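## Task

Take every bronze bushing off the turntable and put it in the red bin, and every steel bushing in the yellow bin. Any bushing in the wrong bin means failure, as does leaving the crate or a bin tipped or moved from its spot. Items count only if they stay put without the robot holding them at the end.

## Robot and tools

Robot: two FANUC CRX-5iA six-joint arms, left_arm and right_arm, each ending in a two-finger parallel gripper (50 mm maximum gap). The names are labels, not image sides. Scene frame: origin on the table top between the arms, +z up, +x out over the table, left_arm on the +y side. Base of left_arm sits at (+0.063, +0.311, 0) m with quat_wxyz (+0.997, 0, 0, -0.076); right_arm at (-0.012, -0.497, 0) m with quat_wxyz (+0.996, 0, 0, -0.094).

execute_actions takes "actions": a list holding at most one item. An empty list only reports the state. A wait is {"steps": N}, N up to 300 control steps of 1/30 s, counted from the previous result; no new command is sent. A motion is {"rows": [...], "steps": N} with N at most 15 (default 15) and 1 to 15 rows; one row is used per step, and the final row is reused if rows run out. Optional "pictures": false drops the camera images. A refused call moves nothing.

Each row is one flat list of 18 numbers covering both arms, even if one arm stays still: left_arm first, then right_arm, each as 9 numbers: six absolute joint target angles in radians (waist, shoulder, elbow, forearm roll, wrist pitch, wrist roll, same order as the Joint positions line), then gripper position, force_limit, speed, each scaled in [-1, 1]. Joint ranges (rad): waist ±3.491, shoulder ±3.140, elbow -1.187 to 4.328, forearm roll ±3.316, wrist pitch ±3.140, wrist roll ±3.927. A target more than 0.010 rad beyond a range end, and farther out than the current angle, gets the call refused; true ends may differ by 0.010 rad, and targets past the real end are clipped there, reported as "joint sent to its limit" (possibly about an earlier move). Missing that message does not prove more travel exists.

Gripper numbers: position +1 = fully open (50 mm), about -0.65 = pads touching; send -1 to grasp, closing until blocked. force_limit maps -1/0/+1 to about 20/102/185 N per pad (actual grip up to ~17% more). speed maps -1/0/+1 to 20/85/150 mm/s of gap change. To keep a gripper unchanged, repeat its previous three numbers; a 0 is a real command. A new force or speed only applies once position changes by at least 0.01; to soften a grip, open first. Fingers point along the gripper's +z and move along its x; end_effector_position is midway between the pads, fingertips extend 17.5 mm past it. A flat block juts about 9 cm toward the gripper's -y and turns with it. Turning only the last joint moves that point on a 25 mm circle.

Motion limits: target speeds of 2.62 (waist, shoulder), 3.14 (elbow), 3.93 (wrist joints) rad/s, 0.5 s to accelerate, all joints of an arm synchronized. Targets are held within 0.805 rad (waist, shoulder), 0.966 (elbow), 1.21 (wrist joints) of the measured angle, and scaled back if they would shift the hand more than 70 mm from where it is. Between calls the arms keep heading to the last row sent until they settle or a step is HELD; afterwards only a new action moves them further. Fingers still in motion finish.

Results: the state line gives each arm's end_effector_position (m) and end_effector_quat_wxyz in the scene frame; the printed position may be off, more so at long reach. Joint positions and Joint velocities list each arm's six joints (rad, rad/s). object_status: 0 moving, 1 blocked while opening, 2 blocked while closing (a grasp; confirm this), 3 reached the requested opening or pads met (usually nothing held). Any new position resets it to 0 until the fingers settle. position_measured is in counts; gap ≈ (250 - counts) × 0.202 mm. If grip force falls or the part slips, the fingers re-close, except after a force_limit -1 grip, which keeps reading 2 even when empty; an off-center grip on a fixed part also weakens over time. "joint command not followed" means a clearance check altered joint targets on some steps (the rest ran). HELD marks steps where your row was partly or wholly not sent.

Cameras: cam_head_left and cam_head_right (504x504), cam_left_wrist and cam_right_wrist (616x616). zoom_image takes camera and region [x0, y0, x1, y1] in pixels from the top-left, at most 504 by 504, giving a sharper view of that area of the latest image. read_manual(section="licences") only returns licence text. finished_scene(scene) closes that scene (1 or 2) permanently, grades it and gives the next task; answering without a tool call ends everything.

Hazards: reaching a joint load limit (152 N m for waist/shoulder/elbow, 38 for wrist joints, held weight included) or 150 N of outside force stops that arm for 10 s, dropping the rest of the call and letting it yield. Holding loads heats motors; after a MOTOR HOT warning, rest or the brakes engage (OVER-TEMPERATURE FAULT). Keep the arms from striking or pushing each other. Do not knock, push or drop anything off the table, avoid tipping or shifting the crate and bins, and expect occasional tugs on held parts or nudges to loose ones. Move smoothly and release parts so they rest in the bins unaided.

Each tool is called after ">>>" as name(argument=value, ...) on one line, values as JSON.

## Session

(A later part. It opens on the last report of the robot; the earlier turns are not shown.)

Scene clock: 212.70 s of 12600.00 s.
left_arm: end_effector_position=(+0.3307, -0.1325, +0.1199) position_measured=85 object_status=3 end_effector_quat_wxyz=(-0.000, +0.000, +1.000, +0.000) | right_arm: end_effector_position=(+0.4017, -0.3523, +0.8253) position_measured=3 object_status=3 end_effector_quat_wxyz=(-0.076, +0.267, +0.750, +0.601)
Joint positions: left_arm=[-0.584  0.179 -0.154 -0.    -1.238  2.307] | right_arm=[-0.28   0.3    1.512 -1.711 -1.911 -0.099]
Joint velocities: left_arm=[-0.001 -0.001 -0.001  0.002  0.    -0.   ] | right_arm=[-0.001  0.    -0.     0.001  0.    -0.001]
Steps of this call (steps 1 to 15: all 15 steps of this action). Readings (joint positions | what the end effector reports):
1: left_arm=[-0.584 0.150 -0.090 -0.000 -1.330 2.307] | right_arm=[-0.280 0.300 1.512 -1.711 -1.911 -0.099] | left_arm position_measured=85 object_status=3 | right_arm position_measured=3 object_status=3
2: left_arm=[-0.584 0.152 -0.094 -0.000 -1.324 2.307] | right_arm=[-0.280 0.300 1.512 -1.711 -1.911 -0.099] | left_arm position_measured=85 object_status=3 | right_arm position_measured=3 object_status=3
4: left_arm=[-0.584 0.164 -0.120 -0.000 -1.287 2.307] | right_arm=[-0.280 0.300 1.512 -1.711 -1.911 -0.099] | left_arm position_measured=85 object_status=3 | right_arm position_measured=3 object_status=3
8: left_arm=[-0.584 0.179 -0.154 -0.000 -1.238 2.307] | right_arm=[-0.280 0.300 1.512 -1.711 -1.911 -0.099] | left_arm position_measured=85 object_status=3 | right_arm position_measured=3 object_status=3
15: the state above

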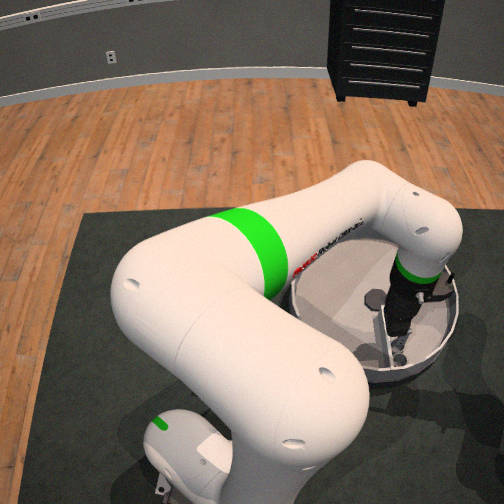

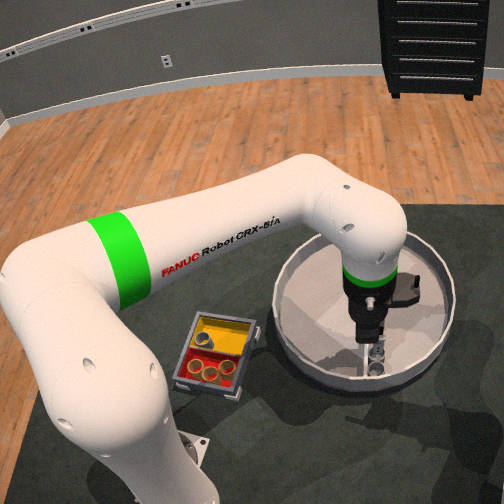

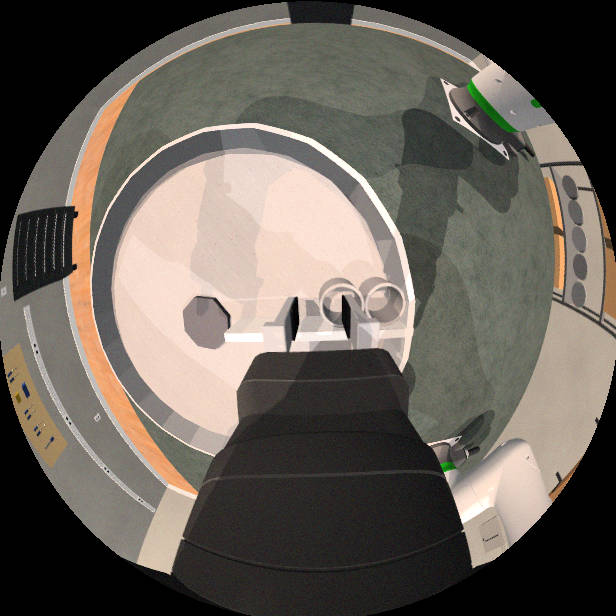

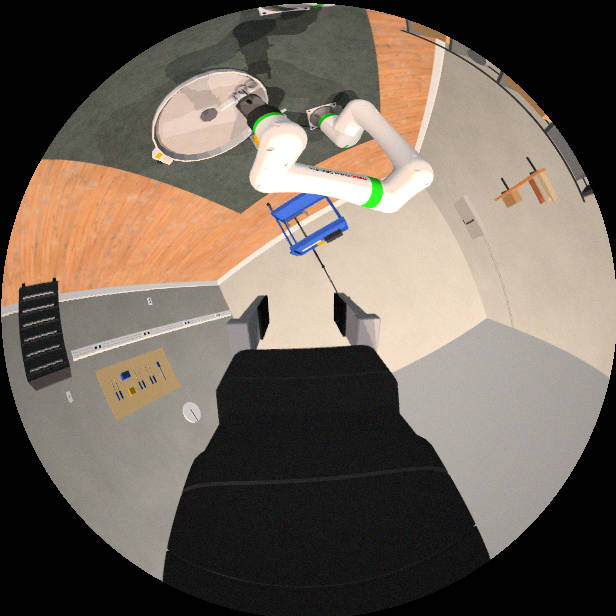

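>>> execute_actions(actions=[{"rows":[[-0.584,0.203,-0.183,0,-1.185,2.307,0.45,-0.5,0.5,-0.28,0.3,1.512,-1.711,-1.911,-0.099,1,0,0]],"steps":11}], pictures=false)

>>> execute_actions(actions=[{"rows":[[-0.584,0.203,-0.183,0,-1.185,2.307,-1,-0.5,0.5,-0.28,0.3,1.512,-1.711,-1.911,-0.099,1,0,0]]}], pictures=false)

>>> execute_actions(actions=[{"rows":[[-0.584,0.145,-0.05,0,-1.376,2.307,-1,-0.5,0.5,-0.28,0.3,1.512,-1.711,-1.911,-0.099,1,0,0]]}], pictures=false)

>>> execute_actions(actions=[{"rows":[[0.373,-0.261,-0.479,0,-1.353,1.35,-1,-0.5,0.5,-0.28,0.3,1.512,-1.711,-1.911,-0.099,1,0,0]]}], pictures=false)

>>> execute_actions(actions=[{"steps":30}], pictures=false)

>>> execute_actions(actions=[{"rows":[[0.373,-0.158,-0.652,0,-1.077,1.35,-1,-0.5,0.5,-0.28,0.3,1.512,-1.711,-1.911,-0.099,1,0,0]]}], pictures=false)

>>> execute_actions(actions=[{"rows":[[0.373,-0.158,-0.652,0,-1.077,1.35,-0.3,-0.5,0.5,-0.28,0.3,1.512,-1.711,-1.911,-0.099,1,0,0]],"steps":8}], pictures=false)

>>> execute_actions(actions=[{"rows":[[0.373,-0.275,-0.489,0,-1.357,1.35,-0.3,-0.5,0.5,-0.28,0.3,1.512,-1.711,-1.911,-0.099,1,0,0]]}])

>>> execute_actions(actions=[{"rows":[[-0.643,0.109,-0.135,0,-1.327,2.366,0.45,-0.5,0.5,-0.28,0.3,1.512,-1.711,-1.911,-0.099,1,0,0]]}], pictures=false)

>>> execute_actions(actions=[{"steps":30}], pictures=false)

>>> execute_actions(actions=[{"rows":[[-0.643,0.139,-0.2,0,-1.232,2.366,0.45,-0.5,0.5,-0.28,0.3,1.512,-1.711,-1.911,-0.099,1,0,0]]}])

>>> zoom_image(camera="cam_left_wrist", region=[260,220,440,360])

Scene clock: 229.17 s of 12600.00 s.
left_arm: end_effector_position=(+0.3318, -0.1336, +0.0966) position_measured=85 object_status=3 end_effector_quat_wxyz=(-0.000, +0.000, +1.000, +0.000) | right_arm: end_effector_position=(+0.4017, -0.3523, +0.8253) position_measured=3 object_status=3 end_effector_quat_wxyz=(-0.076, +0.267, +0.750, +0.601)
Joint positions: left_arm=[-0.584  0.203 -0.183  0.    -1.185  2.307] | right_arm=[-0.28   0.3    1.512 -1.711 -1.911 -0.099]
Joint velocities: left_arm=[-0.     0.     0.001 -0.002  0.     0.   ] | right_arm=[-0.001  0.     0.     0.001 -0.001 -0.001]
Steps of this call (steps 1 to 15: the robot went on to your last target; steps 16 to 483: nothing new was sent; steps 484 to 494: all 11 steps of this action). Readings (joint positions | what the end effector reports):
484: left_arm=[-0.584 0.179 -0.154 0.000 -1.237 2.307] | right_arm=[-0.280 0.300 1.512 -1.711 -1.911 -0.099] | left_arm position_measured=85 object_status=3 | right_arm position_measured=3 object_status=3
485: left_arm=[-0.584 0.181 -0.157 0.000 -1.231 2.307] | right_arm=[-0.280 0.300 1.512 -1.711 -1.911 -0.099] | left_arm position_measured=85 object_status=3 | right_arm position_measured=3 object_status=3
487: left_arm=[-0.584 0.196 -0.175 0.000 -1.199 2.307] | right_arm=[-0.280 0.300 1.512 -1.711 -1.911 -0.099] | left_arm position_measured=85 object_status=3 | right_arm position_measured=3 object_status=3
491: left_arm=[-0.584 0.203 -0.183 0.000 -1.185 2.307] | right_arm=[-0.280 0.300 1.512 -1.711 -1.911 -0.099] | left_arm position_measured=85 object_status=3 | right_arm position_measured=3 object_status=3
494: the state above

Scene clock: 229.67 s of 12600.00 s.
left_arm: end_effector_position=(+0.3319, -0.1336, +0.0967) position_measured=220 object_status=2 end_effector_quat_wxyz=(-0.000, +0.000, +1.000, +0.000) | right_arm: end_effector_position=(+0.4017, -0.3523, +0.8253) position_measured=3 object_status=3 end_effector_quat_wxyz=(-0.076, +0.267, +0.750, +0.601)
Joint positions: left_arm=[-0.584  0.203 -0.183 -0.    -1.185  2.307] | right_arm=[-0.28   0.3    1.512 -1.711 -1.911 -0.099]
Joint velocities: left_arm=[-0.    -0.001 -0.     0.001  0.001 -0.001] | right_arm=[-0.001 -0.    -0.    -0.    -0.001 -0.   ]
Steps of this call (steps 1 to 15: all 15 steps of this action). Readings (joint positions | what the end effector reports):
1: left_arm=[-0.584 0.203 -0.183 0.000 -1.185 2.307] | right_arm=[-0.280 0.300 1.512 -1.711 -1.911 -0.099] | left_arm position_measured=97 object_status=0 | right_arm position_measured=3 object_status=3
2: left_arm=[-0.584 0.203 -0.183 0.000 -1.185 2.307] | right_arm=[-0.280 0.300 1.512 -1.711 -1.911 -0.099] | left_arm position_measured=116 object_status=0 | right_arm position_measured=3 object_status=3
4: left_arm=[-0.584 0.203 -0.183 -0.000 -1.185 2.307] | right_arm=[-0.280 0.300 1.512 -1.711 -1.911 -0.099] | left_arm position_measured=155 object_status=0 | right_arm position_measured=3 object_status=3
8: left_arm=[-0.584 0.203 -0.183 -0.000 -1.185 2.307] | right_arm=[-0.280 0.300 1.512 -1.711 -1.911 -0.099] | left_arm position_measured=220 object_status=0 | right_arm position_measured=3 object_status=3
15: the state above

Scene clock: 230.17 s of 12600.00 s.
left_arm: end_effector_position=(+0.3319, -0.1336, +0.1793) position_measured=220 object_status=2 end_effector_quat_wxyz=(-0.000, +0.000, +1.000, +0.000) | right_arm: end_effector_position=(+0.4017, -0.3523, +0.8253) position_measured=3 object_status=3 end_effector_quat_wxyz=(-0.076, +0.267, +0.750, +0.601)
Joint positions: left_arm=[-0.584  0.145 -0.05  -0.    -1.376  2.307] | right_arm=[-0.28   0.3    1.512 -1.711 -1.911 -0.099]
Joint velocities: left_arm=[-0.001 -0.001  0.001 -0.    -0.001  0.   ] | right_arm=[ 0.001 -0.    -0.    -0.001  0.001 -0.   ]
Steps of this call (steps 1 to 15: all 15 steps of this action). Readings (joint positions | what the end effector reports):
1: left_arm=[-0.584 0.203 -0.183 -0.000 -1.185 2.307] | right_arm=[-0.280 0.300 1.512 -1.711 -1.911 -0.099] | left_arm position_measured=220 object_status=2 | right_arm position_measured=3 object_status=3
2: left_arm=[-0.584 0.201 -0.179 -0.000 -1.191 2.307] | right_arm=[-0.280 0.300 1.512 -1.711 -1.911 -0.099] | left_arm position_measured=220 object_status=2 | right_arm position_measured=3 object_status=3
4: left_arm=[-0.584 0.190 -0.152 -0.000 -1.229 2.307] | right_arm=[-0.280 0.300 1.512 -1.711 -1.911 -0.099] | left_arm position_measured=220 object_status=2 | right_arm position_measured=3 object_status=3
8: left_arm=[-0.584 0.151 -0.065 -0.000 -1.353 2.307] | right_arm=[-0.280 0.300 1.512 -1.711 -1.911 -0.099] | left_arm position_measured=220 object_status=2 | right_arm position_measured=3 object_status=3
15: the state above

Scene clock: 230.67 s of 12600.00 s.
left_arm: end_effector_position=(+0.4022, +0.0186, +0.1796) position_measured=220 object_status=2 end_effector_quat_wxyz=(-0.000, +0.008, +1.000, +0.000) | right_arm: end_effector_position=(+0.4017, -0.3523, +0.8253) position_measured=3 object_status=3 end_effector_quat_wxyz=(-0.076, +0.267, +0.750, +0.601)
Joint positions: left_arm=[-0.209 -0.021 -0.226  0.    -1.367  1.915] | right_arm=[-0.28   0.3    1.512 -1.711 -1.911 -0.099]
Joint velocities: left_arm=[ 1.016 -0.42  -0.443 -0.     0.023 -0.981] | right_arm=[ 0.001 -0.     0.    -0.     0.    -0.001]
Steps of this call (steps 1 to 15: all 15 steps of this action). Readings (joint positions | what the end effector reports):
1: left_arm=[-0.584 0.145 -0.050 -0.000 -1.376 2.307] | right_arm=[-0.280 0.300 1.512 -1.711 -1.911 -0.099] | left_arm position_measured=220 object_status=2 | right_arm position_measured=3 object_status=3
2: left_arm=[-0.580 0.143 -0.052 0.000 -1.376 2.303] | right_arm=[-0.280 0.300 1.512 -1.711 -1.911 -0.099] | left_arm position_measured=220 object_status=2 | right_arm position_measured=3 object_status=3
4: left_arm=[-0.555 0.130 -0.066 0.000 -1.376 2.272] | right_arm=[-0.280 0.300 1.512 -1.711 -1.911 -0.099] | left_arm position_measured=220 object_status=2 | right_arm position_measured=3 object_status=3
8: left_arm=[-0.442 0.076 -0.123 0.000 -1.372 2.144] | right_arm=[-0.280 0.300 1.512 -1.711 -1.911 -0.099] | left_arm position_measured=220 object_status=2 | right_arm position_measured=3 object_status=3
15: the state above

Scene clock: 231.67 s of 12600.00 s.
left_arm: end_effector_position=(+0.3977, +0.2276, +0.1601) position_measured=220 object_status=2 end_effector_quat_wxyz=(-0.000, +0.000, +1.000, -0.000) | right_arm: end_effector_position=(+0.4017, -0.3523, +0.8253) position_measured=3 object_status=3 end_effector_quat_wxyz=(-0.076, +0.267, +0.750, +0.601)
Joint positions: left_arm=[ 0.373 -0.261 -0.479  0.    -1.353  1.35 ] | right_arm=[-0.28   0.3    1.512 -1.711 -1.911 -0.099]
Joint velocities: left_arm=[-0.     0.     0.001 -0.001  0.    -0.001] | right_arm=[-0.001  0.     0.     0.001 -0.    -0.   ]
Steps of this call (steps 1 to 30: the robot went on to your last target). Readings (joint positions | what the end effector reports):
1: left_arm=[-0.174 -0.036 -0.241 0.000 -1.366 1.882] | right_arm=[-0.280 0.300 1.512 -1.711 -1.911 -0.099] | left_arm position_measured=220 object_status=2 | right_arm position_measured=3 object_status=3
2: left_arm=[-0.139 -0.050 -0.256 0.000 -1.365 1.848] | right_arm=[-0.280 0.300 1.512 -1.711 -1.911 -0.099] | left_arm position_measured=220 object_status=2 | right_arm position_measured=3 object_status=3
4: left_arm=[-0.069 -0.079 -0.287 0.000 -1.363 1.779] | right_arm=[-0.280 0.300 1.512 -1.711 -1.911 -0.099] | left_arm position_measured=220 object_status=2 | right_arm position_measured=3 object_status=3
8: left_arm=[0.077 -0.139 -0.350 0.000 -1.360 1.638] | right_arm=[-0.280 0.300 1.512 -1.711 -1.911 -0.099] | left_arm position_measured=220 object_status=2 | right_arm position_measured=3 object_status=3
30: the state above

Scene clock: 232.17 s of 12600.00 s.
left_arm: end_effector_position=(+0.3979, +0.2277, +0.0582) position_measured=220 object_status=2 end_effector_quat_wxyz=(+0.000, +0.000, +1.000, +0.000) | right_arm: end_effector_position=(+0.4017, -0.3523, +0.8253) position_measured=3 object_status=3 end_effector_quat_wxyz=(-0.076, +0.267, +0.750, +0.601)
Joint positions: left_arm=[ 0.373 -0.158 -0.652 -0.    -1.077  1.35 ] | right_arm=[-0.28   0.3    1.512 -1.711 -1.911 -0.099]
Joint velocities: left_arm=[ 0.     0.001 -0.001  0.     0.002  0.001] | right_arm=[-0.     0.    -0.     0.001  0.001 -0.   ]
Steps of this call (steps 1 to 15: all 15 steps of this action). Readings (joint positions | what the end effector reports):
1: left_arm=[0.373 -0.261 -0.479 0.000 -1.352 1.350] | right_arm=[-0.280 0.300 1.512 -1.711 -1.911 -0.099] | left_arm position_measured=220 object_status=2 | right_arm position_measured=3 object_status=3
2: left_arm=[0.373 -0.259 -0.483 0.000 -1.346 1.350] | right_arm=[-0.280 0.300 1.512 -1.711 -1.911 -0.099] | left_arm position_measured=220 object_status=2 | right_arm position_measured=3 object_status=3
4: left_arm=[0.373 -0.245 -0.507 0.000 -1.309 1.350] | right_arm=[-0.280 0.300 1.512 -1.711 -1.911 -0.099] | left_arm position_measured=220 object_status=2 | right_arm position_measured=3 object_status=3
8: left_arm=[0.373 -0.186 -0.604 -0.000 -1.154 1.350] | right_arm=[-0.280 0.300 1.512 -1.711 -1.911 -0.099] | left_arm position_measured=220 object_status=2 | right_arm position_measured=3 object_status=3
15: the state above

Scene clock: 232.43 s of 12600.00 s.
left_arm: end_effector_position=(+0.3978, +0.2276, +0.0580) position_measured=198 object_status=0 end_effector_quat_wxyz=(-0.000, +0.000, +1.000, +0.000) | right_arm: end_effector_position=(+0.4017, -0.3523, +0.8253) position_measured=3 object_status=3 end_effector_quat_wxyz=(-0.076, +0.267, +0.750, +0.601)
Joint positions: left_arm=[ 0.373 -0.158 -0.652 -0.    -1.077  1.35 ] | right_arm=[-0.28   0.3    1.512 -1.711 -1.911 -0.099]
Joint velocities: left_arm=[-0.001  0.    -0.001  0.    -0.     0.001] | right_arm=[ 0.002  0.    -0.     0.002 -0.     0.   ]
Steps of this call (steps 1 to 8: all 8 steps of this action). Readings (joint positions | what the end effector reports):
1: left_arm=[0.373 -0.158 -0.652 -0.000 -1.077 1.350] | right_arm=[-0.280 0.300 1.512 -1.711 -1.911 -0.099] | left_arm position_measured=208 object_status=0 | right_arm position_measured=3 object_status=3
2: left_arm=[0.373 -0.158 -0.652 -0.000 -1.077 1.350] | right_arm=[-0.280 0.300 1.512 -1.711 -1.911 -0.099] | left_arm position_measured=199 object_status=0 | right_arm position_measured=3 object_status=3
4: left_arm=[0.373 -0.158 -0.652 -0.000 -1.077 1.350] | right_arm=[-0.280 0.300 1.512 -1.711 -1.911 -0.099] | left_arm position_measured=198 object_status=0 | right_arm position_measured=3 object_status=3
8: the state above

Scene clock: 232.93 s of 12600.00 s.
left_arm: end_effector_position=(+0.3926, +0.2264, +0.1601) position_measured=198 object_status=3 end_effector_quat_wxyz=(-0.000, +0.000, +1.000, -0.000) | right_arm: end_effector_position=(+0.4017, -0.3523, +0.8253) position_measured=3 object_status=3 end_effector_quat_wxyz=(-0.076, +0.267, +0.750, +0.601)
Joint positions: left_arm=[ 0.373 -0.275 -0.489  0.    -1.357  1.35 ] | right_arm=[-0.28   0.3    1.512 -1.711 -1.911 -0.099]
Joint velocities: left_arm=[ 0.     0.001  0.002 -0.    -0.002  0.   ] | right_arm=[ 0.001 -0.     0.     0.     0.    -0.   ]
Steps of this call (steps 1 to 15: all 15 steps of this action). Readings (joint positions | what the end effector reports):
1: left_arm=[0.373 -0.158 -0.652 -0.000 -1.077 1.350] | right_arm=[-0.280 0.300 1.512 -1.711 -1.911 -0.099] | left_arm position_measured=198 object_status=0 | right_arm position_measured=3 object_status=3
2: left_arm=[0.373 -0.160 -0.649 -0.000 -1.083 1.350] | right_arm=[-0.280 0.300 1.512 -1.711 -1.911 -0.099] | left_arm position_measured=198 object_status=0 | right_arm position_measured=3 object_status=3
4: left_arm=[0.373 -0.176 -0.626 -0.000 -1.121 1.350] | right_arm=[-0.280 0.300 1.512 -1.711 -1.911 -0.099] | left_arm position_measured=198 object_status=3 | right_arm position_measured=3 object_status=3
8: left_arm=[0.373 -0.242 -0.536 0.000 -1.276 1.350] | right_arm=[-0.280 0.300 1.512 -1.711 -1.911 -0.099] | left_arm position_measured=198 object_status=3 | right_arm position_measured=3 object_status=3
15: the state above

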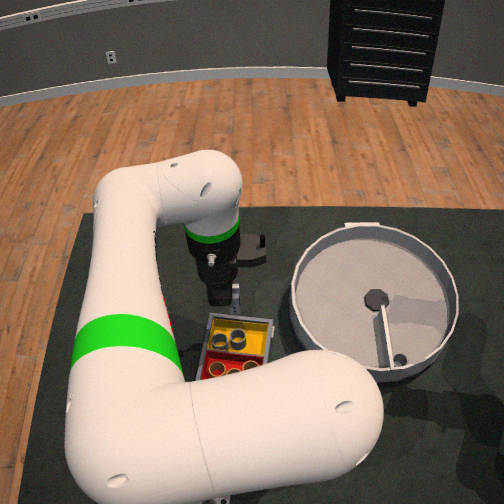

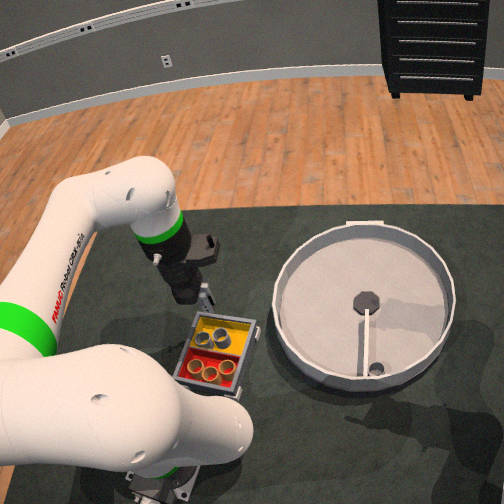

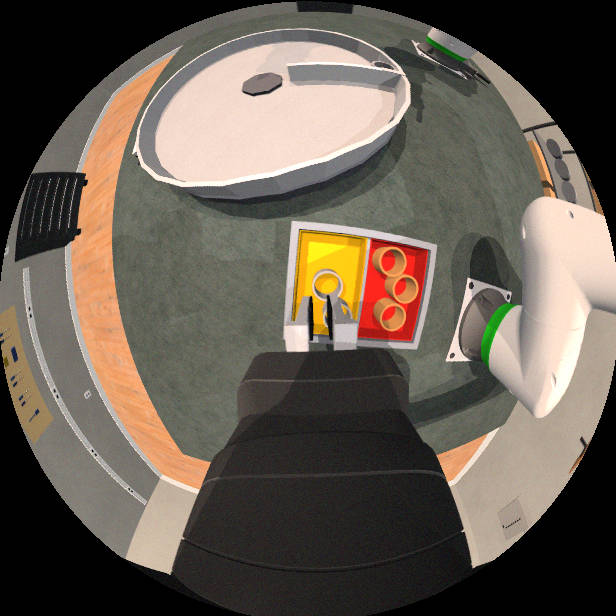

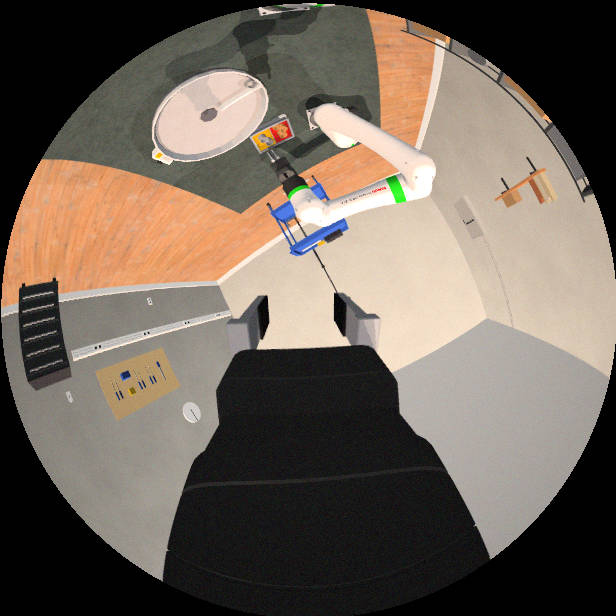

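Scene clock: 233.43 s of 12600.00 s.
left_arm: end_effector_position=(+0.4071, +0.0878, +0.1678) position_measured=85 object_status=3 end_effector_quat_wxyz=(-0.000, -0.015, +1.000, -0.000) | right_arm: end_effector_position=(+0.4017, -0.3523, +0.8253) position_measured=3 object_status=3 end_effector_quat_wxyz=(-0.076, +0.267, +0.750, +0.601)
Joint positions: left_arm=[-0.036 -0.108 -0.335  0.    -1.344  1.79 ] | right_arm=[-0.28   0.3    1.512 -1.711 -1.911 -0.099]
Joint velocities: left_arm=[-1.065  0.383  0.352  0.     0.03   1.005] | right_arm=[ 0.     0.    -0.     0.    -0.     0.001]
Steps of this call (steps 1 to 15: all 15 steps of this action). Readings (joint positions | what the end effector reports):
1: left_arm=[0.373 -0.275 -0.489 0.000 -1.357 1.350] | right_arm=[-0.280 0.300 1.512 -1.711 -1.911 -0.099] | left_arm position_measured=186 object_status=0 | right_arm position_measured=3 object_status=3
2: left_arm=[0.369 -0.273 -0.487 0.000 -1.357 1.355] | right_arm=[-0.280 0.300 1.512 -1.711 -1.911 -0.099] | left_arm position_measured=166 object_status=0 | right_arm position_measured=3 object_status=3
4: left_arm=[0.344 -0.261 -0.476 0.000 -1.356 1.387] | right_arm=[-0.280 0.300 1.512 -1.711 -1.911 -0.099] | left_arm position_measured=128 object_status=0 | right_arm position_measured=3 object_status=3
8: left_arm=[0.224 -0.206 -0.425 0.000 -1.352 1.533] | right_arm=[-0.280 0.300 1.512 -1.711 -1.911 -0.099] | left_arm position_measured=85 object_status=0 | right_arm position_measured=3 object_status=3
15: the state above

Scene clock: 234.43 s of 12600.00 s.
left_arm: end_effector_position=(+0.2933, -0.1350, +0.1607) position_measured=85 object_status=3 end_effector_quat_wxyz=(-0.000, +0.000, +1.000, +0.000) | right_arm: end_effector_position=(+0.4017, -0.3523, +0.8253) position_measured=3 object_status=3 end_effector_quat_wxyz=(-0.076, +0.267, +0.750, +0.601)
Joint positions: left_arm=[-0.643  0.109 -0.135 -0.    -1.327  2.366] | right_arm=[-0.28   0.3    1.512 -1.711 -1.911 -0.099]
Joint velocities: left_arm=[-0.     0.    -0.     0.001  0.     0.001] | right_arm=[-0.     0.    -0.     0.     0.001  0.001]
Steps of this call (steps 1 to 30: the robot went on to your last target). Readings (joint positions | what the end effector reports):
1: left_arm=[-0.072 -0.096 -0.324 0.000 -1.343 1.825] | right_arm=[-0.280 0.300 1.512 -1.711 -1.911 -0.099] | left_arm position_measured=85 object_status=3 | right_arm position_measured=3 object_status=3
2: left_arm=[-0.108 -0.083 -0.312 0.000 -1.342 1.858] | right_arm=[-0.280 0.300 1.512 -1.711 -1.911 -0.099] | left_arm position_measured=85 object_status=3 | right_arm position_measured=3 object_status=3
4: left_arm=[-0.178 -0.058 -0.289 0.000 -1.340 1.925] | right_arm=[-0.280 0.300 1.512 -1.711 -1.911 -0.099] | left_arm position_measured=85 object_status=3 | right_arm position_measured=3 object_status=3
8: left_arm=[-0.316 -0.008 -0.243 0.000 -1.336 2.056] | right_arm=[-0.280 0.300 1.512 -1.711 -1.911 -0.099] | left_arm position_measured=85 object_status=3 | right_arm position_measured=3 object_status=3
30: the state above

Scene clock: 234.93 s of 12600.00 s.
left_arm: end_effector_position=(+0.2936, -0.1353, +0.1200) position_measured=85 object_status=3 end_effector_quat_wxyz=(-0.000, +0.000, +1.000, +0.000) | right_arm: end_effector_position=(+0.4017, -0.3523, +0.8253) position_measured=3 object_status=3 end_effector_quat_wxyz=(-0.076, +0.267, +0.750, +0.601)
Joint positions: left_arm=[-0.643  0.139 -0.2   -0.    -1.232  2.366] | right_arm=[-0.28   0.3    1.512 -1.711 -1.911 -0.099]
Joint velocities: left_arm=[ 0.001  0.    -0.    -0.     0.001 -0.001] | right_arm=[-0. -0.  0.  0.  0. -0.]
Steps of this call (steps 1 to 15: all 15 steps of this action). Readings (joint positions | what the end effector reports):
1: left_arm=[-0.643 0.109 -0.135 -0.000 -1.326 2.366] | right_arm=[-0.280 0.300 1.512 -1.711 -1.911 -0.099] | left_arm position_measured=85 object_status=3 | right_arm position_measured=3 object_status=3
2: left_arm=[-0.643 0.111 -0.139 -0.000 -1.320 2.366] | right_arm=[-0.280 0.300 1.512 -1.711 -1.911 -0.099] | left_arm position_measured=85 object_status=3 | right_arm position_measured=3 object_status=3
4: left_arm=[-0.643 0.123 -0.165 -0.000 -1.283 2.366] | right_arm=[-0.280 0.300 1.512 -1.711 -1.911 -0.099] | left_arm position_measured=85 object_status=3 | right_arm position_measured=3 object_status=3
8: left_arm=[-0.643 0.139 -0.200 -0.000 -1.232 2.366] | right_arm=[-0.280 0.300 1.512 -1.711 -1.911 -0.099] | left_arm position_measured=85 object_status=3 | right_arm position_measured=3 object_status=3
15: the state above

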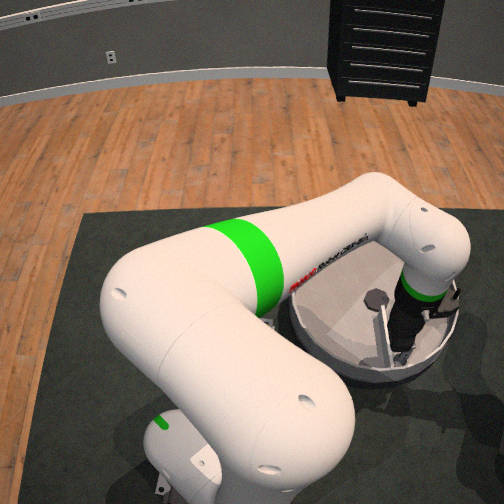

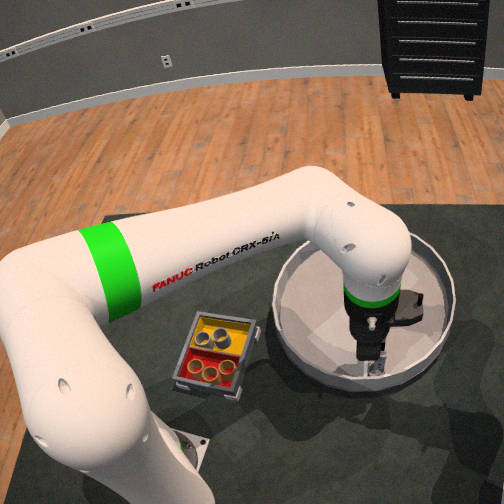

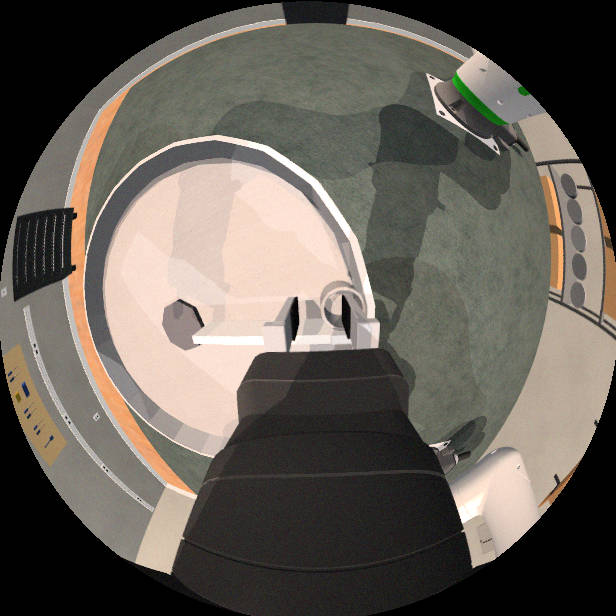

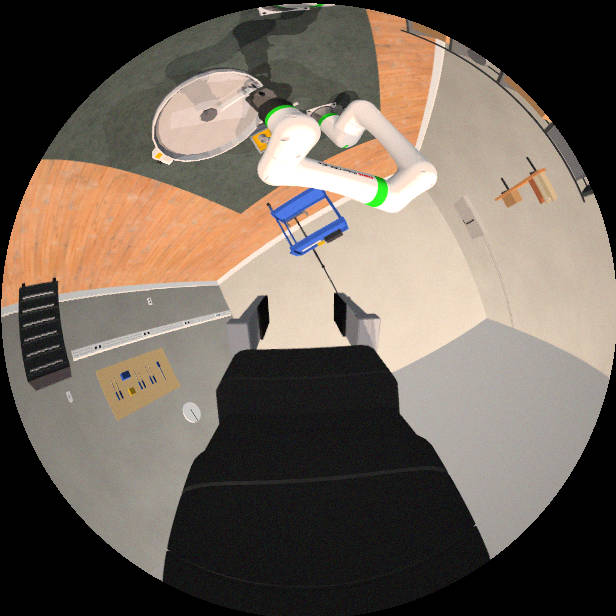

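Region (260, 220, 440, 360) of cam_left_wrist's 616x616 image, scaled by 2.800, with more detail than that image has.

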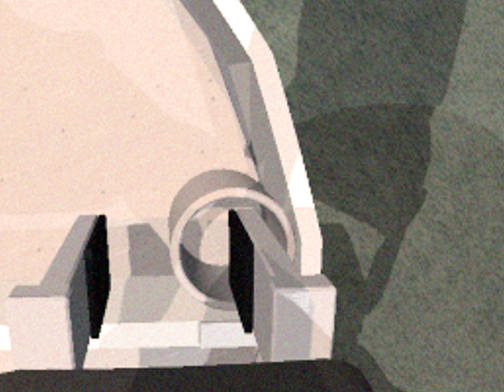

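>>> execute_actions(actions=[{"rows":[[-0.637,0.155,-0.239,0,-1.177,2.36,0.45,-0.5,0.5,-0.28,0.3,1.512,-1.711,-1.911,-0.099,1,0,0]],"steps":11}], pictures=false)

>>> execute_actions(actions=[{"rows":[[-0.637,0.155,-0.239,0,-1.177,2.36,-1,-0.5,0.5,-0.28,0.3,1.512,-1.711,-1.911,-0.099,1,0,0]]}], pictures=false)

>>> execute_actions(actions=[{"rows":[[-0.637,0.1,-0.097,0,-1.374,2.36,-1,-0.5,0.5,-0.28,0.3,1.512,-1.711,-1.911,-0.099,1,0,0]]}], pictures=false)

>>> execute_actions(actions=[{"rows":[[0.249,-0.261,-0.479,0,-1.353,1.474,-1,-0.5,0.5,-0.28,0.3,1.512,-1.711,-1.911,-0.099,1,0,0]]}], pictures=false)

>>> execute_actions(actions=[{"steps":28}], pictures=false)

>>> execute_actions(actions=[{"rows":[[0.249,-0.158,-0.652,0,-1.077,1.474,-1,-0.5,0.5,-0.28,0.3,1.512,-1.711,-1.911,-0.099,1,0,0]]}], pictures=false)

>>> execute_actions(actions=[{"rows":[[0.249,-0.158,-0.652,0,-1.077,1.474,-0.2,-0.5,0.5,-0.28,0.3,1.512,-1.711,-1.911,-0.099,1,0,0]],"steps":8}], pictures=false)

>>> execute_actions(actions=[{"rows":[[0.249,-0.275,-0.489,0,-1.357,1.474,-0.2,-0.5,0.5,-0.28,0.3,1.512,-1.711,-1.911,-0.099,1,0,0]]}])

Scene clock: 246.30 s of 12600.00 s.
left_arm: end_effector_position=(+0.2946, -0.1326, +0.0970) position_measured=85 object_status=3 end_effector_quat_wxyz=(-0.000, +0.000, +1.000, +0.000) | right_arm: end_effector_position=(+0.4017, -0.3523, +0.8253) position_measured=3 object_status=3 end_effector_quat_wxyz=(-0.076, +0.267, +0.750, +0.601)
Joint positions: left_arm=[-0.637  0.155 -0.239  0.    -1.177  2.36 ] | right_arm=[-0.28   0.3    1.512 -1.711 -1.911 -0.099]
Joint velocities: left_arm=[ 0.001  0.001 -0.002 -0.002  0.001  0.   ] | right_arm=[-0.002  0.    -0.    -0.001  0.001 -0.   ]
Steps of this call (steps 1 to 15: the robot went on to your last target; steps 16 to 330: nothing new was sent; steps 331 to 341: all 11 steps of this action). Readings (joint positions | what the end effector reports):
331: left_arm=[-0.643 0.139 -0.200 0.000 -1.231 2.366] | right_arm=[-0.280 0.300 1.512 -1.711 -1.911 -0.099] | left_arm position_measured=85 object_status=3 | right_arm position_measured=3 object_status=3
332: left_arm=[-0.643 0.140 -0.204 0.000 -1.225 2.366] | right_arm=[-0.280 0.300 1.512 -1.711 -1.911 -0.099] | left_arm position_measured=85 object_status=3 | right_arm position_measured=3 object_status=3
334: left_arm=[-0.639 0.150 -0.228 0.000 -1.193 2.362] | right_arm=[-0.280 0.300 1.512 -1.711 -1.911 -0.099] | left_arm position_measured=85 object_status=3 | right_arm position_measured=3 object_status=3
338: left_arm=[-0.637 0.155 -0.239 0.000 -1.177 2.360] | right_arm=[-0.280 0.300 1.512 -1.711 -1.911 -0.099] | left_arm position_measured=85 object_status=3 | right_arm position_measured=3 object_status=3
341: the state above

Scene clock: 246.80 s of 12600.00 s.
left_arm: end_effector_position=(+0.2947, -0.1325, +0.0970) position_measured=221 object_status=2 end_effector_quat_wxyz=(-0.000, +0.000, +1.000, +0.000) | right_arm: end_effector_position=(+0.4017, -0.3523, +0.8253) position_measured=3 object_status=3 end_effector_quat_wxyz=(-0.076, +0.267, +0.750, +0.601)
Joint positions: left_arm=[-0.637  0.155 -0.239 -0.    -1.177  2.36 ] | right_arm=[-0.28   0.3    1.512 -1.711 -1.911 -0.099]
Joint velocities: left_arm=[-0.001 -0.001  0.001  0.    -0.    -0.001] | right_arm=[-0.003 -0.     0.     0.    -0.    -0.001]
Steps of this call (steps 1 to 15: all 15 steps of this action). Readings (joint positions | what the end effector reports):
1: left_arm=[-0.637 0.155 -0.239 0.000 -1.177 2.360] | right_arm=[-0.280 0.300 1.512 -1.711 -1.911 -0.099] | left_arm position_measured=97 object_status=0 | right_arm position_measured=3 object_status=3
2: left_arm=[-0.637 0.155 -0.239 0.000 -1.177 2.360] | right_arm=[-0.280 0.300 1.512 -1.711 -1.911 -0.099] | left_arm position_measured=116 object_status=0 | right_arm position_measured=3 object_status=3
4: left_arm=[-0.637 0.155 -0.239 0.000 -1.177 2.360] | right_arm=[-0.280 0.300 1.512 -1.711 -1.911 -0.099] | left_arm position_measured=155 object_status=0 | right_arm position_measured=3 object_status=3
8: left_arm=[-0.637 0.155 -0.239 -0.000 -1.177 2.360] | right_arm=[-0.280 0.300 1.512 -1.711 -1.911 -0.099] | left_arm position_measured=221 object_status=0 | right_arm position_measured=3 object_status=3
15: the state above

Scene clock: 247.30 s of 12600.00 s.
left_arm: end_effector_position=(+0.2963, -0.1341, +0.1807) position_measured=221 object_status=2 end_effector_quat_wxyz=(-0.000, +0.000, +1.000, +0.000) | right_arm: end_effector_position=(+0.4017, -0.3523, +0.8253) position_measured=3 object_status=3 end_effector_quat_wxyz=(-0.076, +0.267, +0.750, +0.601)
Joint positions: left_arm=[-0.637  0.1   -0.097 -0.    -1.374  2.36 ] | right_arm=[-0.28   0.3    1.512 -1.711 -1.911 -0.099]
Joint velocities: left_arm=[-0.    -0.001 -0.002  0.    -0.002 -0.   ] | right_arm=[-0.001 -0.     0.     0.    -0.     0.   ]
Steps of this call (steps 1 to 15: all 15 steps of this action). Readings (joint positions | what the end effector reports):
1: left_arm=[-0.637 0.155 -0.239 -0.000 -1.177 2.360] | right_arm=[-0.280 0.300 1.512 -1.711 -1.911 -0.099] | left_arm position_measured=221 object_status=2 | right_arm position_measured=3 object_status=3
2: left_arm=[-0.637 0.153 -0.235 -0.000 -1.183 2.360] | right_arm=[-0.280 0.300 1.512 -1.711 -1.911 -0.099] | left_arm position_measured=221 object_status=2 | right_arm position_measured=3 object_status=3
4: left_arm=[-0.637 0.143 -0.207 -0.000 -1.221 2.360] | right_arm=[-0.280 0.300 1.512 -1.711 -1.911 -0.099] | left_arm position_measured=221 object_status=2 | right_arm position_measured=3 object_status=3
8: left_arm=[-0.637 0.107 -0.115 -0.000 -1.349 2.360] | right_arm=[-0.280 0.300 1.512 -1.711 -1.911 -0.099] | left_arm position_measured=221 object_status=2 | right_arm position_measured=3 object_status=3
15: the state above

Scene clock: 247.80 s of 12600.00 s.
left_arm: end_effector_position=(+0.3758, +0.0093, +0.1783) position_measured=221 object_status=2 end_effector_quat_wxyz=(-0.000, +0.003, +1.000, +0.000) | right_arm: end_effector_position=(+0.4017, -0.3523, +0.8253) position_measured=3 object_status=3 end_effector_quat_wxyz=(-0.076, +0.267, +0.750, +0.601)
Joint positions: left_arm=[-0.255 -0.058 -0.264 -0.    -1.365  1.972] | right_arm=[-0.28   0.3    1.512 -1.711 -1.911 -0.099]
Joint velocities: left_arm=[ 1.038 -0.419 -0.443 -0.     0.024 -1.023] | right_arm=[ 0.    -0.    -0.     0.    -0.    -0.001]
Steps of this call (steps 1 to 15: all 15 steps of this action). Readings (joint positions | what the end effector reports):
1: left_arm=[-0.637 0.100 -0.097 -0.000 -1.374 2.360] | right_arm=[-0.280 0.300 1.512 -1.711 -1.911 -0.099] | left_arm position_measured=221 object_status=2 | right_arm position_measured=3 object_status=3
2: left_arm=[-0.633 0.098 -0.099 -0.000 -1.374 2.355] | right_arm=[-0.280 0.300 1.512 -1.711 -1.911 -0.099] | left_arm position_measured=221 object_status=2 | right_arm position_measured=3 object_status=3
4: left_arm=[-0.608 0.087 -0.111 -0.000 -1.374 2.327] | right_arm=[-0.280 0.300 1.512 -1.711 -1.911 -0.099] | left_arm position_measured=221 object_status=2 | right_arm position_measured=3 object_status=3
8: left_arm=[-0.493 0.038 -0.163 -0.000 -1.371 2.207] | right_arm=[-0.280 0.300 1.512 -1.711 -1.911 -0.099] | left_arm position_measured=221 object_status=2 | right_arm position_measured=3 object_status=3
15: the state above

Scene clock: 248.73 s of 12600.00 s.
left_arm: end_effector_position=(+0.3880, +0.1866, +0.1601) position_measured=221 object_status=2 end_effector_quat_wxyz=(-0.000, +0.000, +1.000, -0.000) | right_arm: end_effector_position=(+0.4017, -0.3523, +0.8253) position_measured=3 object_status=3 end_effector_quat_wxyz=(-0.076, +0.267, +0.750, +0.601)
Joint positions: left_arm=[ 0.249 -0.261 -0.479 -0.    -1.353  1.474] | right_arm=[-0.28   0.3    1.512 -1.711 -1.911 -0.099]
Joint velocities: left_arm=[-0.001 -0.    -0.001  0.     0.001  0.   ] | right_arm=[ 0.002  0.    -0.    -0.     0.001  0.001]
Steps of this call (steps 1 to 28: the robot went on to your last target). Readings (joint positions | what the end effector reports):
1: left_arm=[-0.219 -0.072 -0.279 -0.000 -1.364 1.937] | right_arm=[-0.280 0.300 1.512 -1.711 -1.911 -0.099] | left_arm position_measured=221 object_status=2 | right_arm position_measured=3 object_status=3
2: left_arm=[-0.184 -0.087 -0.295 -0.000 -1.363 1.901] | right_arm=[-0.280 0.300 1.512 -1.711 -1.911 -0.099] | left_arm position_measured=221 object_status=2 | right_arm position_measured=3 object_status=3
4: left_arm=[-0.111 -0.116 -0.326 -0.000 -1.362 1.830] | right_arm=[-0.280 0.300 1.512 -1.711 -1.911 -0.099] | left_arm position_measured=221 object_status=2 | right_arm position_measured=3 object_status=3
8: left_arm=[0.039 -0.176 -0.389 -0.000 -1.358 1.682] | right_arm=[-0.280 0.300 1.512 -1.711 -1.911 -0.099] | left_arm position_measured=221 object_status=2 | right_arm position_measured=3 object_status=3
28: the state above

Scene clock: 249.23 s of 12600.00 s.
left_arm: end_effector_position=(+0.3881, +0.1867, +0.0582) position_measured=221 object_status=2 end_effector_quat_wxyz=(+0.000, +0.000, +1.000, +0.000) | right_arm: end_effector_position=(+0.4017, -0.3523, +0.8253) position_measured=3 object_status=3 end_effector_quat_wxyz=(-0.076, +0.267, +0.750, +0.601)
Joint positions: left_arm=[ 0.249 -0.158 -0.652 -0.    -1.077  1.474] | right_arm=[-0.28   0.3    1.512 -1.711 -1.911 -0.099]
Joint velocities: left_arm=[-0.001  0.    -0.002  0.     0.001  0.   ] | right_arm=[ 0.003  0.     0.    -0.    -0.     0.001]
Steps of this call (steps 1 to 15: all 15 steps of this action). Readings (joint positions | what the end effector reports):
1: left_arm=[0.249 -0.261 -0.479 0.000 -1.352 1.474] | right_arm=[-0.280 0.300 1.512 -1.711 -1.911 -0.099] | left_arm position_measured=221 object_status=2 | right_arm position_measured=3 object_status=3
2: left_arm=[0.249 -0.259 -0.483 0.000 -1.346 1.474] | right_arm=[-0.280 0.300 1.512 -1.711 -1.911 -0.099] | left_arm position_measured=221 object_status=2 | right_arm position_measured=3 object_status=3
4: left_arm=[0.249 -0.245 -0.507 0.000 -1.309 1.474] | right_arm=[-0.280 0.300 1.512 -1.711 -1.911 -0.099] | left_arm position_measured=221 object_status=2 | right_arm position_measured=3 object_status=3
8: left_arm=[0.249 -0.187 -0.604 0.000 -1.154 1.474] | right_arm=[-0.280 0.300 1.512 -1.711 -1.911 -0.099] | left_arm position_measured=221 object_status=2 | right_arm position_measured=3 object_status=3
15: the state above

Scene clock: 249.50 s of 12600.00 s.
left_arm: end_effector_position=(+0.3880, +0.1867, +0.0580) position_measured=182 object_status=0 end_effector_quat_wxyz=(-0.000, +0.000, +1.000, -0.000) | right_arm: end_effector_position=(+0.4017, -0.3523, +0.8253) position_measured=3 object_status=3 end_effector_quat_wxyz=(-0.076, +0.267, +0.750, +0.601)
Joint positions: left_arm=[ 0.249 -0.158 -0.652 -0.    -1.077  1.474] | right_arm=[-0.28   0.3    1.512 -1.711 -1.911 -0.099]
Joint velocities: left_arm=[ 0.    -0.    -0.    -0.001  0.001 -0.   ] | right_arm=[-0.001  0.     0.    -0.     0.     0.001]
Steps of this call (steps 1 to 8: all 8 steps of this action). Readings (joint positions | what the end effector reports):
1: left_arm=[0.249 -0.158 -0.652 -0.000 -1.077 1.474] | right_arm=[-0.280 0.300 1.512 -1.711 -1.911 -0.099] | left_arm position_measured=209 object_status=0 | right_arm position_measured=3 object_status=3
2: left_arm=[0.249 -0.158 -0.652 -0.000 -1.077 1.474] | right_arm=[-0.280 0.300 1.512 -1.711 -1.911 -0.099] | left_arm position_measured=190 object_status=0 | right_arm position_measured=3 object_status=3
4: left_arm=[0.249 -0.158 -0.652 -0.000 -1.077 1.474] | right_arm=[-0.280 0.300 1.512 -1.711 -1.911 -0.099] | left_arm position_measured=182 object_status=0 | right_arm position_measured=3 object_status=3
8: the state above

Scene clock: 250.00 s of 12600.00 s.
left_arm: end_effector_position=(+0.3828, +0.1861, +0.1601) position_measured=182 object_status=3 end_effector_quat_wxyz=(-0.000, +0.000, +1.000, -0.000) | right_arm: end_effector_position=(+0.4017, -0.3523, +0.8253) position_measured=3 object_status=3 end_effector_quat_wxyz=(-0.076, +0.267, +0.750, +0.601)
Joint positions: left_arm=[ 0.249 -0.275 -0.489 -0.    -1.357  1.474] | right_arm=[-0.28   0.3    1.512 -1.711 -1.911 -0.099]
Joint velocities: left_arm=[-0.002 -0.     0.001 -0.    -0.001  0.   ] | right_arm=[ 0.001  0.    -0.     0.    -0.    -0.   ]
Steps of this call (steps 1 to 15: all 15 steps of this action). Readings (joint positions | what the end effector reports):
1: left_arm=[0.249 -0.158 -0.652 -0.000 -1.077 1.474] | right_arm=[-0.280 0.300 1.512 -1.711 -1.911 -0.099] | left_arm position_measured=182 object_status=0 | right_arm position_measured=3 object_status=3
2: left_arm=[0.249 -0.160 -0.649 -0.000 -1.083 1.474] | right_arm=[-0.280 0.300 1.512 -1.711 -1.911 -0.099] | left_arm position_measured=182 object_status=0 | right_arm position_measured=3 object_status=3
4: left_arm=[0.249 -0.176 -0.626 -0.000 -1.121 1.474] | right_arm=[-0.280 0.300 1.512 -1.711 -1.911 -0.099] | left_arm position_measured=182 object_status=3 | right_arm position_measured=3 object_status=3
8: left_arm=[0.249 -0.242 -0.536 -0.000 -1.276 1.474] | right_arm=[-0.280 0.300 1.512 -1.711 -1.911 -0.099] | left_arm position_measured=182 object_status=3 | right_arm position_measured=3 object_status=3
15: the state above

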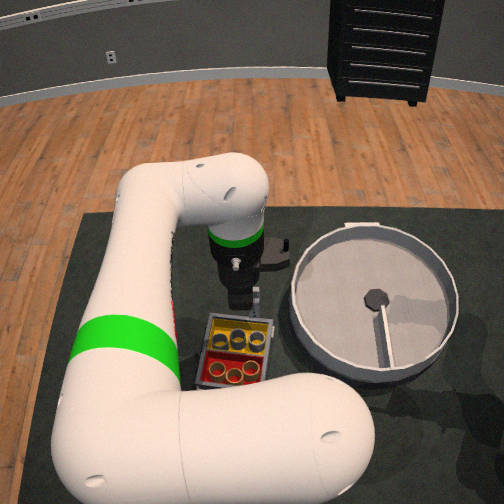

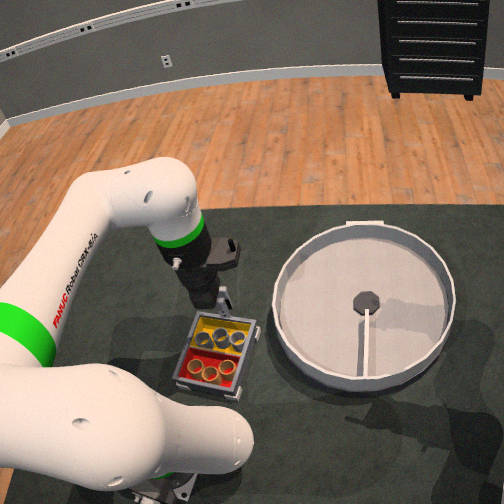

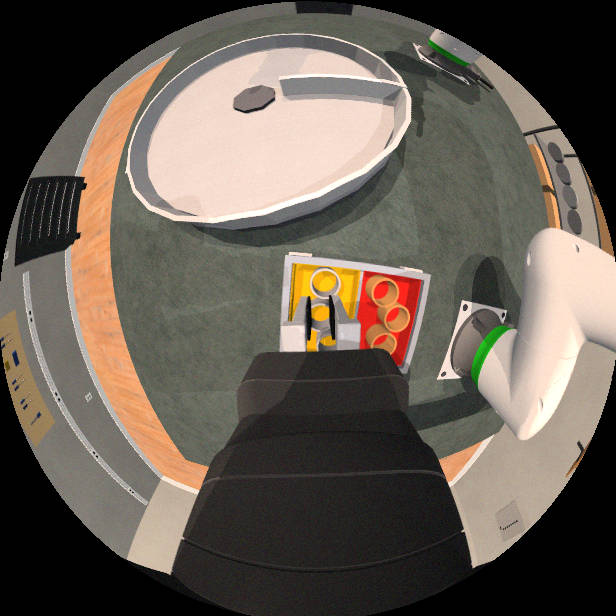

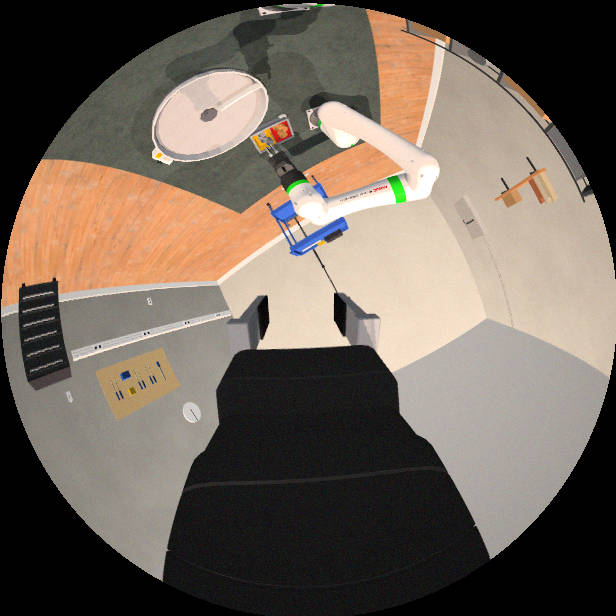

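>>> finished_scene(scene=2)

The scene is finished: the task was done.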